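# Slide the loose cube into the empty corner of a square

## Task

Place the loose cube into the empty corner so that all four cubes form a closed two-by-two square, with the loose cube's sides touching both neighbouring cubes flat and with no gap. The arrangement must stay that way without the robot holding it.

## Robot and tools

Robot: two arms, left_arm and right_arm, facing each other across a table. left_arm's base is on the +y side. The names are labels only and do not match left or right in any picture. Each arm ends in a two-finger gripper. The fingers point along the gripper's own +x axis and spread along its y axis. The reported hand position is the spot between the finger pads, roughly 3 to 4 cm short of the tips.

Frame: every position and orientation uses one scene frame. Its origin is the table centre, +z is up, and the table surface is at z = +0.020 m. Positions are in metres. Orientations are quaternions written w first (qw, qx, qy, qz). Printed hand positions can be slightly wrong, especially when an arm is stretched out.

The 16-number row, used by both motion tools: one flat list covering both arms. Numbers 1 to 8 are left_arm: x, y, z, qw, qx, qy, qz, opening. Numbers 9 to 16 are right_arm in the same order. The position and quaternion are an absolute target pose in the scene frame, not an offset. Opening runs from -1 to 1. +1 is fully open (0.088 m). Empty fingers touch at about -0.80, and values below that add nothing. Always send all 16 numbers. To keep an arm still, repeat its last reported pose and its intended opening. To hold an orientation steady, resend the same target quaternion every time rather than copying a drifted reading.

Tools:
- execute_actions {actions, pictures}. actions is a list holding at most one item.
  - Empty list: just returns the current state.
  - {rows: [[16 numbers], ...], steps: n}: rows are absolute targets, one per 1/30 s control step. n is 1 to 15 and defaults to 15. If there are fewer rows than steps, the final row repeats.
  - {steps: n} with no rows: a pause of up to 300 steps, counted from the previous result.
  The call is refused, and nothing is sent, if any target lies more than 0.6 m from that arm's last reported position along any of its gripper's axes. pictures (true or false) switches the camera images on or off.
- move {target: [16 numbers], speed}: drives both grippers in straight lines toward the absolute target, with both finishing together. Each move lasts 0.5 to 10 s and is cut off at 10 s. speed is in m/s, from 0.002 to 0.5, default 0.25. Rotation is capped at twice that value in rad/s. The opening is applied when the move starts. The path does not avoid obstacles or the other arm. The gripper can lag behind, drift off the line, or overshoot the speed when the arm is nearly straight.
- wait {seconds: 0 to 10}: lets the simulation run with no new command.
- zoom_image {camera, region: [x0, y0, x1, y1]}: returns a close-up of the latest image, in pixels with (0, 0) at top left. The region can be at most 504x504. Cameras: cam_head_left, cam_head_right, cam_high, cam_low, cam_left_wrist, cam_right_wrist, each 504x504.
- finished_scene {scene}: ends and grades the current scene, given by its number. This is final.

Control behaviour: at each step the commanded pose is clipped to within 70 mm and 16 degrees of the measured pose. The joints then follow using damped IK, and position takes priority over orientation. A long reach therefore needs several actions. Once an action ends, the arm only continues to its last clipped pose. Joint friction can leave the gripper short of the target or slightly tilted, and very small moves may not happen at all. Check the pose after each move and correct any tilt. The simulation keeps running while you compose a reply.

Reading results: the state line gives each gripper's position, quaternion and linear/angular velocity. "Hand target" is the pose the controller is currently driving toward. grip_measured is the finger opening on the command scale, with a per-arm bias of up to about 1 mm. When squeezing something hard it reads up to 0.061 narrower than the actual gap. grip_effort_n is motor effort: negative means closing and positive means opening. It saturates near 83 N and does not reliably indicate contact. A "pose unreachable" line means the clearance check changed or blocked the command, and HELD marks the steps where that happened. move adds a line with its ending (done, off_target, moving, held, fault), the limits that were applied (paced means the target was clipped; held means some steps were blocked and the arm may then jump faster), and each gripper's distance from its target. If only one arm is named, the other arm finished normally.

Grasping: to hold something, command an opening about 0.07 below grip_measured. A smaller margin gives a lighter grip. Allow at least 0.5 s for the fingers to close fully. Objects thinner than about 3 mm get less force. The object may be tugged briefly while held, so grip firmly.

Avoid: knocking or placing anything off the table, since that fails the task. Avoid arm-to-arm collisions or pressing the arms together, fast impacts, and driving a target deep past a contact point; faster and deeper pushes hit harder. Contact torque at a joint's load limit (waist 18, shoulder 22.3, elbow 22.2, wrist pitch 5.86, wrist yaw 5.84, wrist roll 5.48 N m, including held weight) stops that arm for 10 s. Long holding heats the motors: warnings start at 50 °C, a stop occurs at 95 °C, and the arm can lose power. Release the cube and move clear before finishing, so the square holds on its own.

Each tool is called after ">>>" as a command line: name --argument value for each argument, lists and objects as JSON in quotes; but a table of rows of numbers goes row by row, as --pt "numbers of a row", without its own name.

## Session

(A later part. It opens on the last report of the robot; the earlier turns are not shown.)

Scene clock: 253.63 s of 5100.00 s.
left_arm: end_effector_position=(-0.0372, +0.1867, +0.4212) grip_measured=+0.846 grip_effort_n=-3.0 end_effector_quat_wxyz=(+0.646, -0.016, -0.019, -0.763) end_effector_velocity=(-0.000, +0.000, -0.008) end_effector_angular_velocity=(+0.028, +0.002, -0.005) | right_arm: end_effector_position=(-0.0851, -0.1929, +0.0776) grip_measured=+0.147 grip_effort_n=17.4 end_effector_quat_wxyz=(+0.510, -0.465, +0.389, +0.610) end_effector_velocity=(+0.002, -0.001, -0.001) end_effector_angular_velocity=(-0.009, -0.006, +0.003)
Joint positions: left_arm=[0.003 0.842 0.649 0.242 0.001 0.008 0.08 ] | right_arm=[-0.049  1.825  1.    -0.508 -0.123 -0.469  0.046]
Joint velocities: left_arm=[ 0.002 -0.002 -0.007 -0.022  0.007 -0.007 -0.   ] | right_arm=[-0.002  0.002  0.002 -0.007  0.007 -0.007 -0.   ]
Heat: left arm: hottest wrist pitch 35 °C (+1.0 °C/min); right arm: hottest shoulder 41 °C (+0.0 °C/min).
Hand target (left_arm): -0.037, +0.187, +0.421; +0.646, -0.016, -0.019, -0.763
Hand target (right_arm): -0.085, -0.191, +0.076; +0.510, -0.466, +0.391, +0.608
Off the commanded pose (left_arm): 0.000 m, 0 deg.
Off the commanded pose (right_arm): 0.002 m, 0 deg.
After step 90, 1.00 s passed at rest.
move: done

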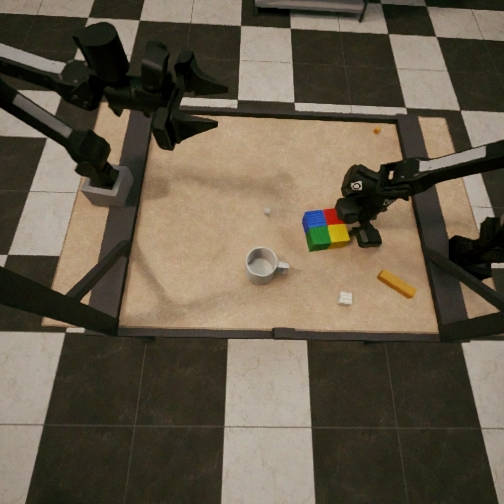

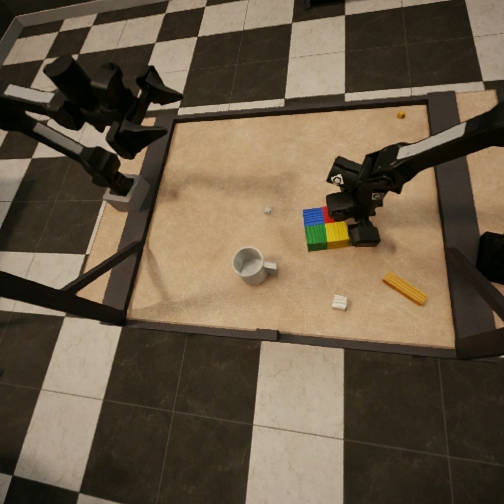

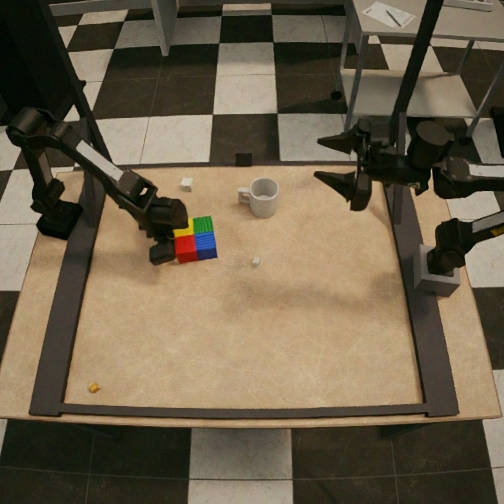

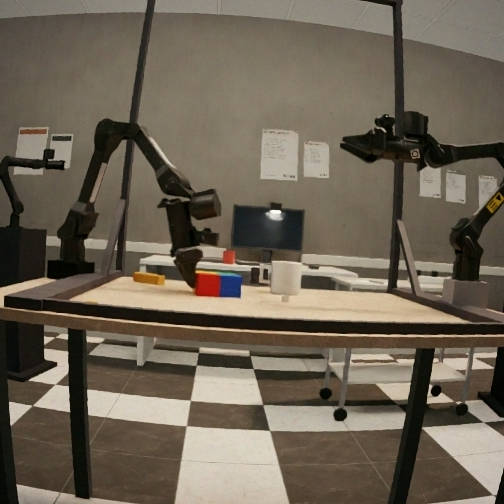

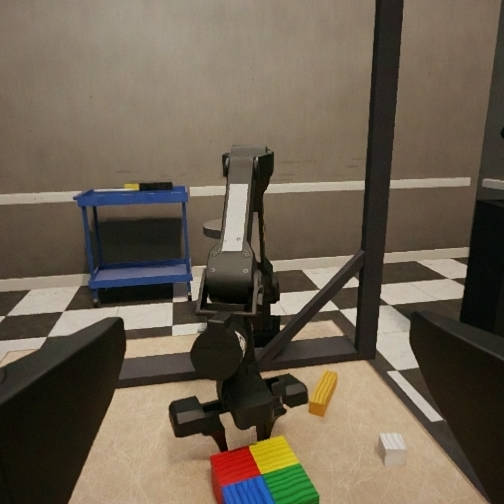

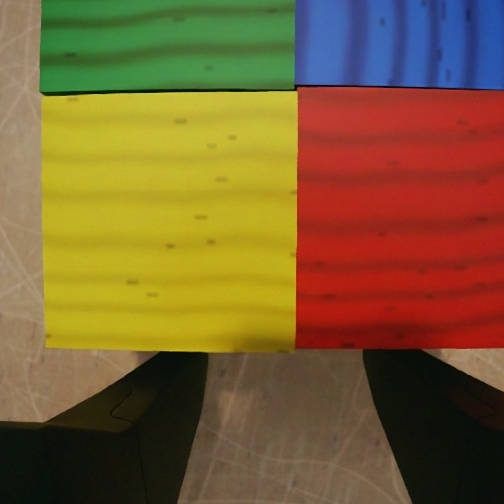

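>>> move --target '[-0.0372,0.1867,0.4211,0.646,-0.016,-0.019,-0.763,0.846,-0.0858,-0.1865,0.076,0.510,-0.466,0.391,0.608,0.15]' --speed 0.005

Scene clock: 259.23 s of 5100.00 s.
left_arm: end_effector_position=(-0.0372, +0.1867, +0.4212) grip_measured=+0.846 grip_effort_n=-2.6 end_effector_quat_wxyz=(+0.646, -0.016, -0.019, -0.763) end_effector_velocity=(+0.003, +0.000, +0.001) end_effector_angular_velocity=(-0.006, +0.009, +0.019) | right_arm: end_effector_position=(-0.0859, -0.1892, +0.0774) grip_measured=+0.147 grip_effort_n=17.9 end_effector_quat_wxyz=(+0.510, -0.465, +0.390, +0.610) end_effector_velocity=(+0.001, -0.003, -0.002) end_effector_angular_velocity=(-0.009, +0.009, +0.001)
Joint positions: left_arm=[0.003 0.842 0.649 0.242 0.001 0.008 0.08 ] | right_arm=[-0.043  1.838  1.017 -0.513 -0.122 -0.463  0.046]
Joint velocities: left_arm=[-0.002 -0.002 -0.002  0.007 -0.022 -0.007 -0.   ] | right_arm=[-0.007  0.002 -0.002 -0.007 -0.007 -0.007  0.   ]
Heat: left arm: hottest elbow 35 °C (+1.0 °C/min); right arm: hottest shoulder 39 °C (-3.0 °C/min).
Hand target (left_arm): -0.037, +0.187, +0.421; +0.646, -0.016, -0.019, -0.763
Hand target (right_arm): -0.086, -0.187, +0.076; +0.510, -0.466, +0.391, +0.608
Off the commanded pose (left_arm): 0.000 m, 0 deg.
Off the commanded pose (right_arm): 0.003 m, 0 deg.
After step 90, 1.07 s passed at rest.
move: done

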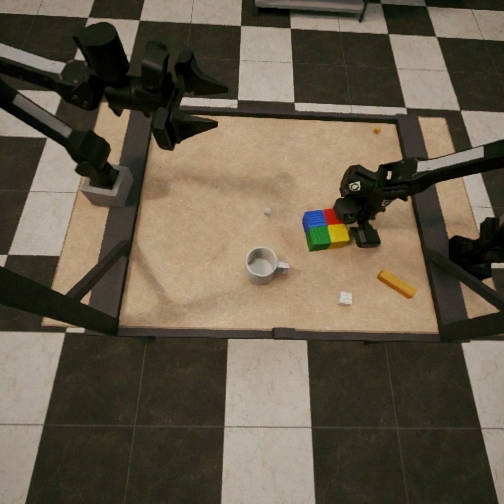

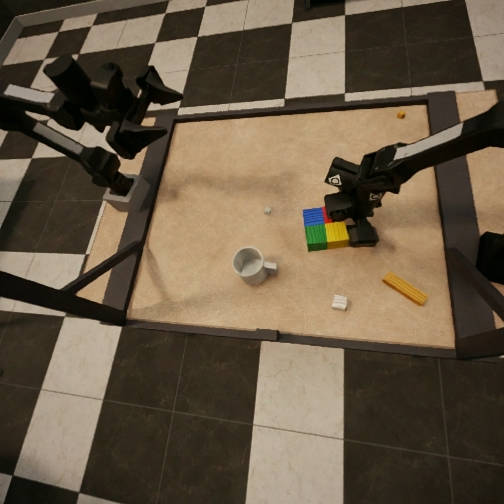

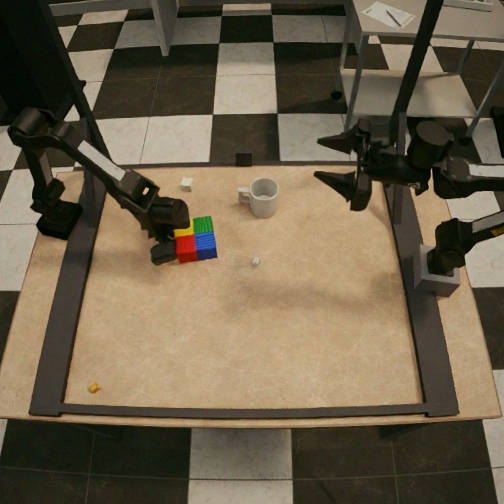

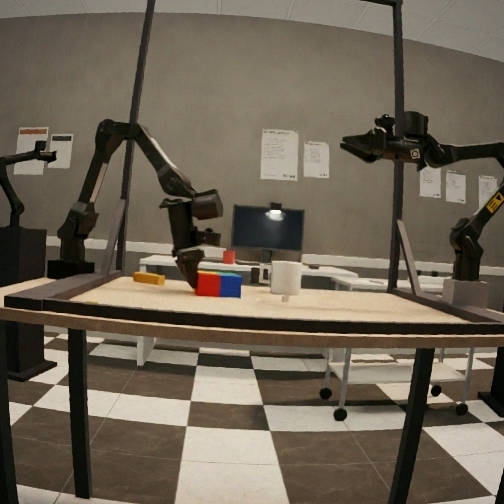

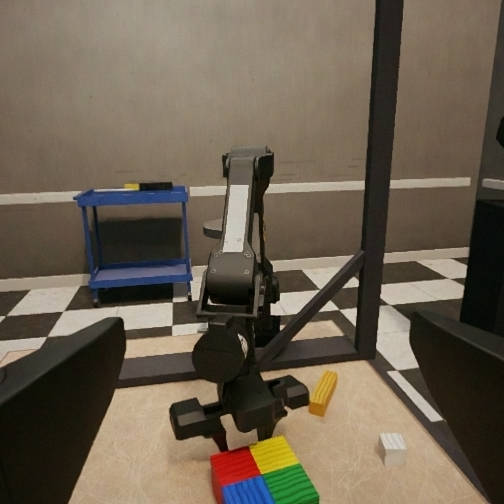

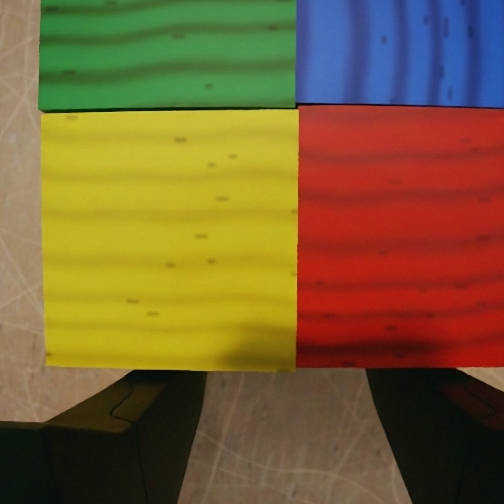

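>>> move --target '[-0.0372,0.1867,0.4211,0.646,-0.016,-0.019,-0.763,0.846,-0.0862,-0.1840,0.076,0.510,-0.466,0.391,0.608,0.15]' --speed 0.004

Scene clock: 265.90 s of 5100.00 s.
left_arm: end_effector_position=(-0.0372, +0.1867, +0.4212) grip_measured=+0.846 grip_effort_n=-2.6 end_effector_quat_wxyz=(+0.646, -0.016, -0.019, -0.763) end_effector_velocity=(+0.000, -0.001, -0.003) end_effector_angular_velocity=(+0.011, -0.009, +0.005) | right_arm: end_effector_position=(-0.0860, -0.1878, +0.0771) grip_measured=+0.147 grip_effort_n=17.4 end_effector_quat_wxyz=(+0.509, -0.466, +0.391, +0.608) end_effector_velocity=(-0.001, -0.002, -0.000) end_effector_angular_velocity=(-0.005, +0.011, -0.008)
Joint positions: left_arm=[0.003 0.842 0.649 0.242 0.001 0.008 0.08 ] | right_arm=[-0.04   1.844  1.025 -0.517 -0.119 -0.459  0.046]
Joint velocities: left_arm=[-0.002  0.002 -0.002 -0.007 -0.007  0.007 -0.   ] | right_arm=[-0.002 -0.002 -0.002 -0.007 -0.007  0.007 -0.   ]
Heat: left arm: hottest elbow 35 °C (+1.0 °C/min); right arm: hottest shoulder 38 °C (-5.0 °C/min).
Hand target (left_arm): -0.037, +0.187, +0.421; +0.646, -0.016, -0.019, -0.763
Hand target (right_arm): -0.086, -0.184, +0.076; +0.510, -0.466, +0.391, +0.608
Off the commanded pose (left_arm): 0.000 m, 0 deg.
Off the commanded pose (right_arm): 0.004 m, 0 deg.
After step 90, 2.10 s passed at rest.
move: done

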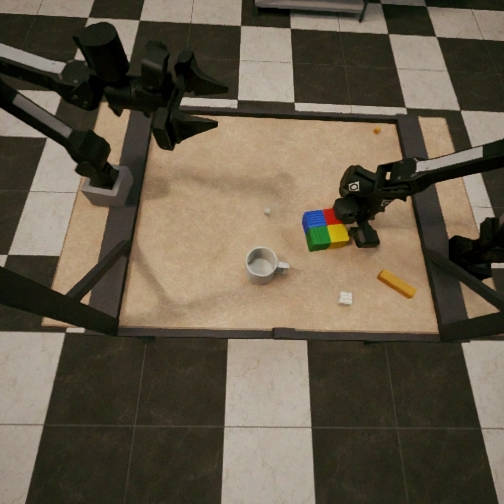

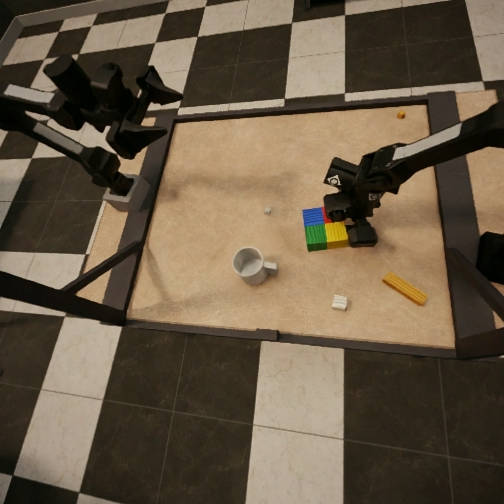

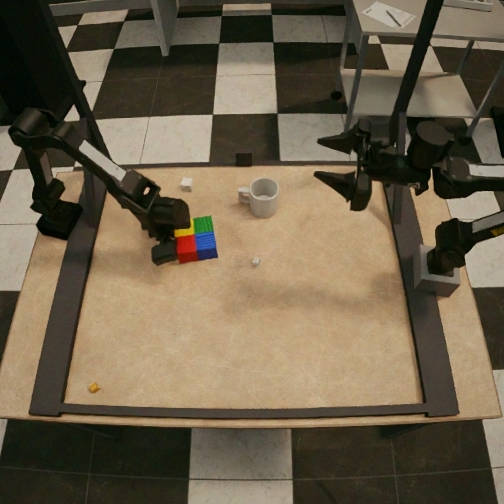

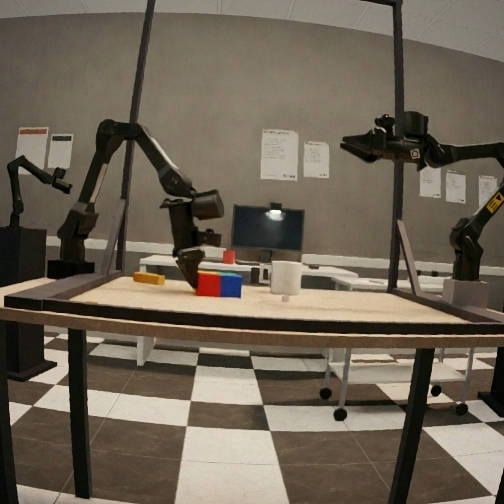

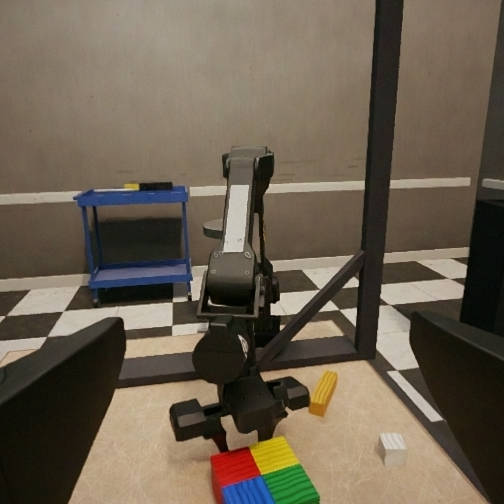

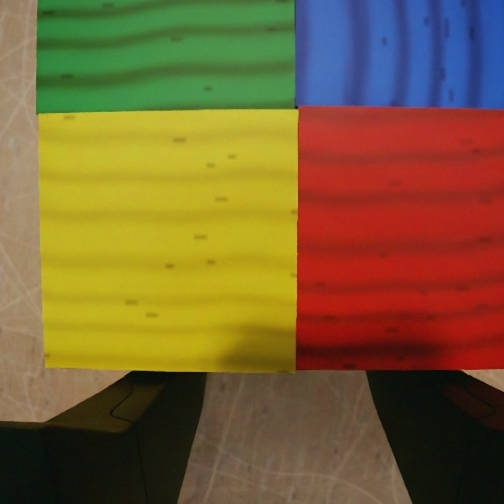

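All seams closed. Back off and lift.

>>> move --target '[-0.0372,0.1867,0.4211,0.646,-0.016,-0.019,-0.763,0.846,-0.083,-0.205,0.082,0.510,-0.466,0.391,0.608,0.15]' --speed 0.03

>>> move --target '[-0.0372,0.1867,0.4211,0.646,-0.016,-0.019,-0.763,0.846,-0.084,-0.20,0.16,0.510,-0.466,0.391,0.608,0.15]' --speed 0.1

Scene clock: 270.10 s of 5100.00 s.
left_arm: end_effector_position=(-0.0372, +0.1867, +0.4212) grip_measured=+0.846 grip_effort_n=-3.0 end_effector_quat_wxyz=(+0.646, -0.016, -0.019, -0.763) end_effector_velocity=(+0.000, +0.000, -0.004) end_effector_angular_velocity=(+0.013, +0.006, +0.005) | right_arm: end_effector_position=(-0.0829, -0.2038, +0.0782) grip_measured=+0.147 grip_effort_n=17.9 end_effector_quat_wxyz=(+0.509, -0.468, +0.395, +0.605) end_effector_velocity=(-0.001, -0.006, +0.001) end_effector_angular_velocity=(-0.014, +0.010, +0.001)
Joint positions: left_arm=[0.003 0.842 0.649 0.242 0.001 0.008 0.08 ] | right_arm=[-0.064  1.799  0.973 -0.521 -0.121 -0.478  0.046]
Joint velocities: left_arm=[-0.002 -0.002 -0.007 -0.007 -0.007 -0.007 -0.   ] | right_arm=[-0.007 -0.012 -0.007 -0.022 -0.007 -0.007 -0.   ]
Heat: left arm: hottest elbow 35 °C (+0.0 °C/min); right arm: hottest shoulder 38 °C (-5.1 °C/min).
Hand target (left_arm): -0.037, +0.187, +0.421; +0.646, -0.016, -0.019, -0.763
Hand target (right_arm): -0.083, -0.205, +0.082; +0.510, -0.466, +0.391, +0.608
Off the commanded pose (left_arm): 0.000 m, 0 deg.
Off the commanded pose (right_arm): 0.004 m, 1 deg.
After step 90, 0.33 s passed at rest.
move: done

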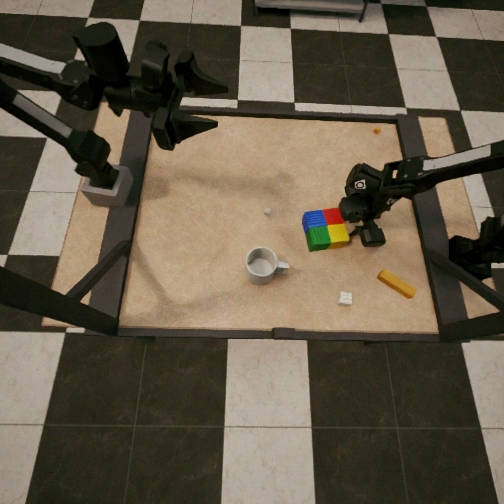

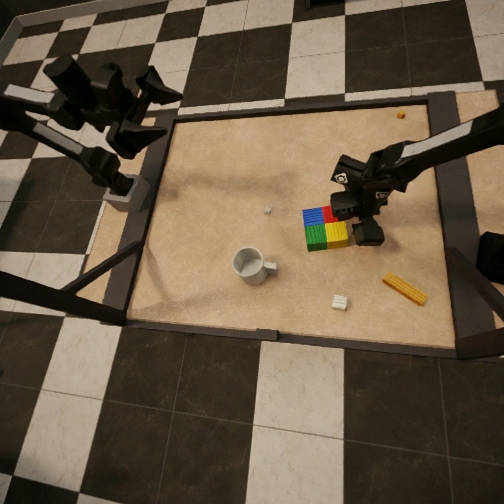

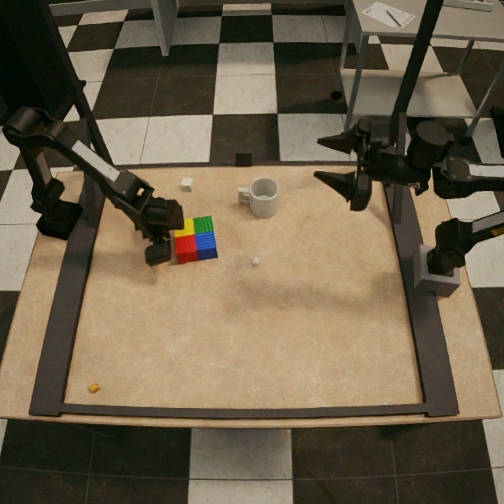

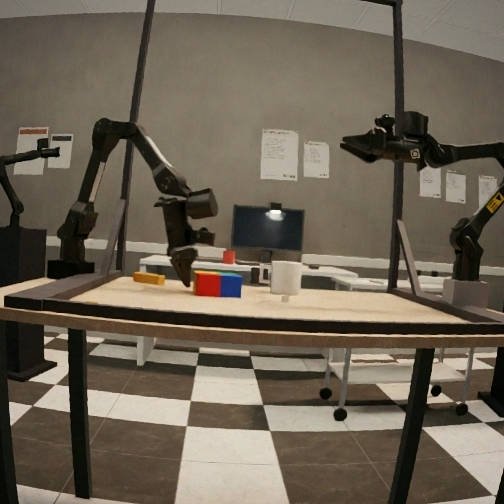

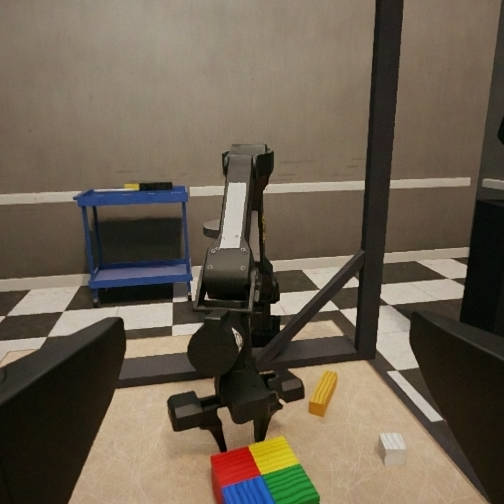

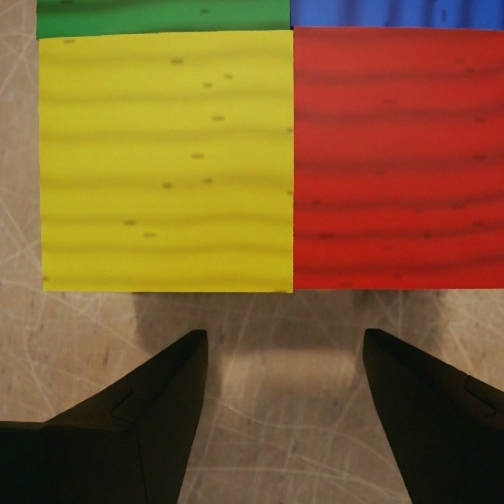

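Scene clock: 271.30 s of 5100.00 s.
left_arm: end_effector_position=(-0.0372, +0.1867, +0.4212) grip_measured=+0.846 grip_effort_n=-3.0 end_effector_quat_wxyz=(+0.646, -0.016, -0.019, -0.763) end_effector_velocity=(-0.001, +0.000, -0.005) end_effector_angular_velocity=(+0.021, -0.010, +0.000) | right_arm: end_effector_position=(-0.0838, -0.2028, +0.1530) grip_measured=+0.147 grip_effort_n=17.9 end_effector_quat_wxyz=(+0.505, -0.470, +0.398, +0.605) end_effector_velocity=(-0.002, -0.005, -0.001) end_effector_angular_velocity=(-0.019, +0.015, -0.008)
Joint positions: left_arm=[0.003 0.842 0.649 0.242 0.001 0.008 0.08 ] | right_arm=[-0.06   1.686  1.168 -0.84  -0.121 -0.478  0.046]
Joint velocities: left_arm=[-0.007 -0.002 -0.002 -0.022 -0.007  0.007 -0.   ] | right_arm=[-0.002 -0.002 -0.002 -0.022 -0.007  0.007 -0.   ]
Heat: left arm: hottest elbow 35 °C (+0.0 °C/min); right arm: hottest shoulder 38 °C (-5.1 °C/min).
Hand target (left_arm): -0.037, +0.187, +0.421; +0.646, -0.016, -0.019, -0.763
Hand target (right_arm): -0.084, -0.200, +0.160; +0.510, -0.466, +0.391, +0.608
Off the commanded pose (left_arm): 0.000 m, 0 deg.
Off the commanded pose (right_arm): 0.007 m, 1 deg.
move: done

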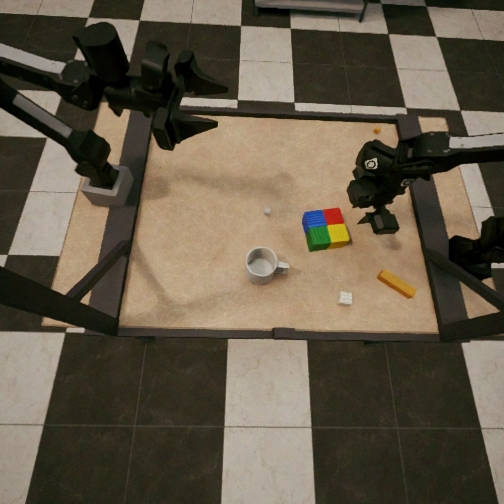

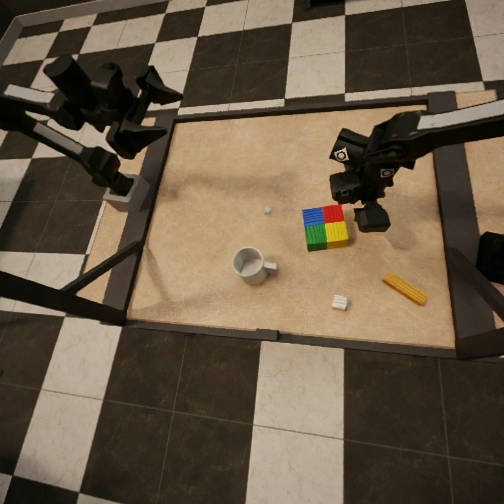

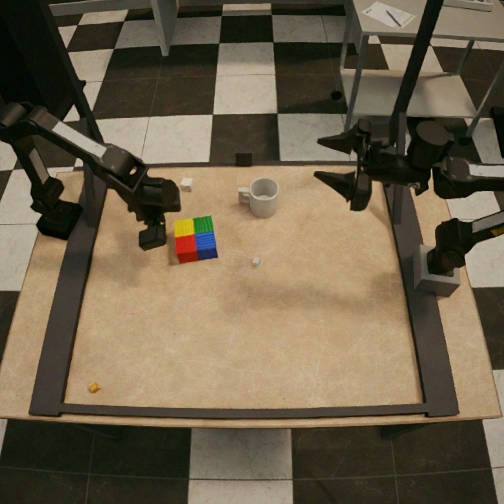

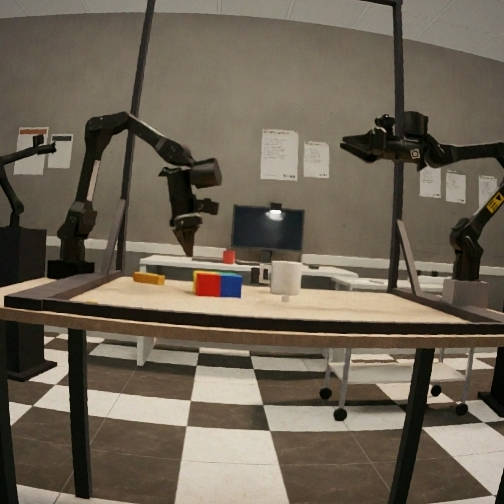

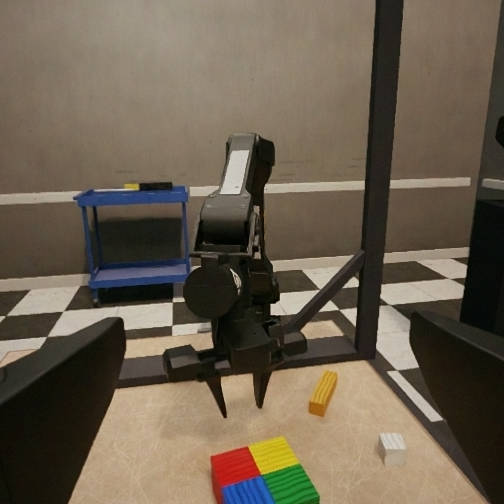

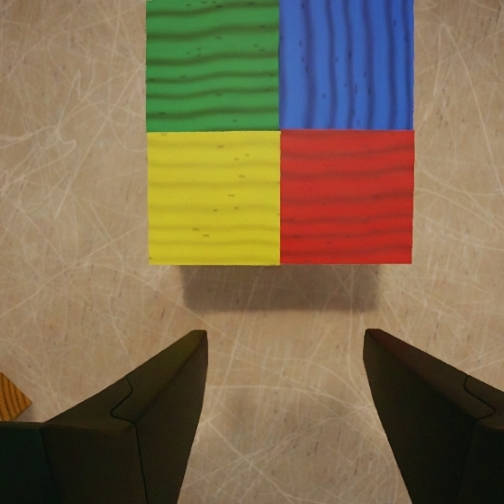

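>>> finished_scene --scene 2

The scene is finished: the task was done.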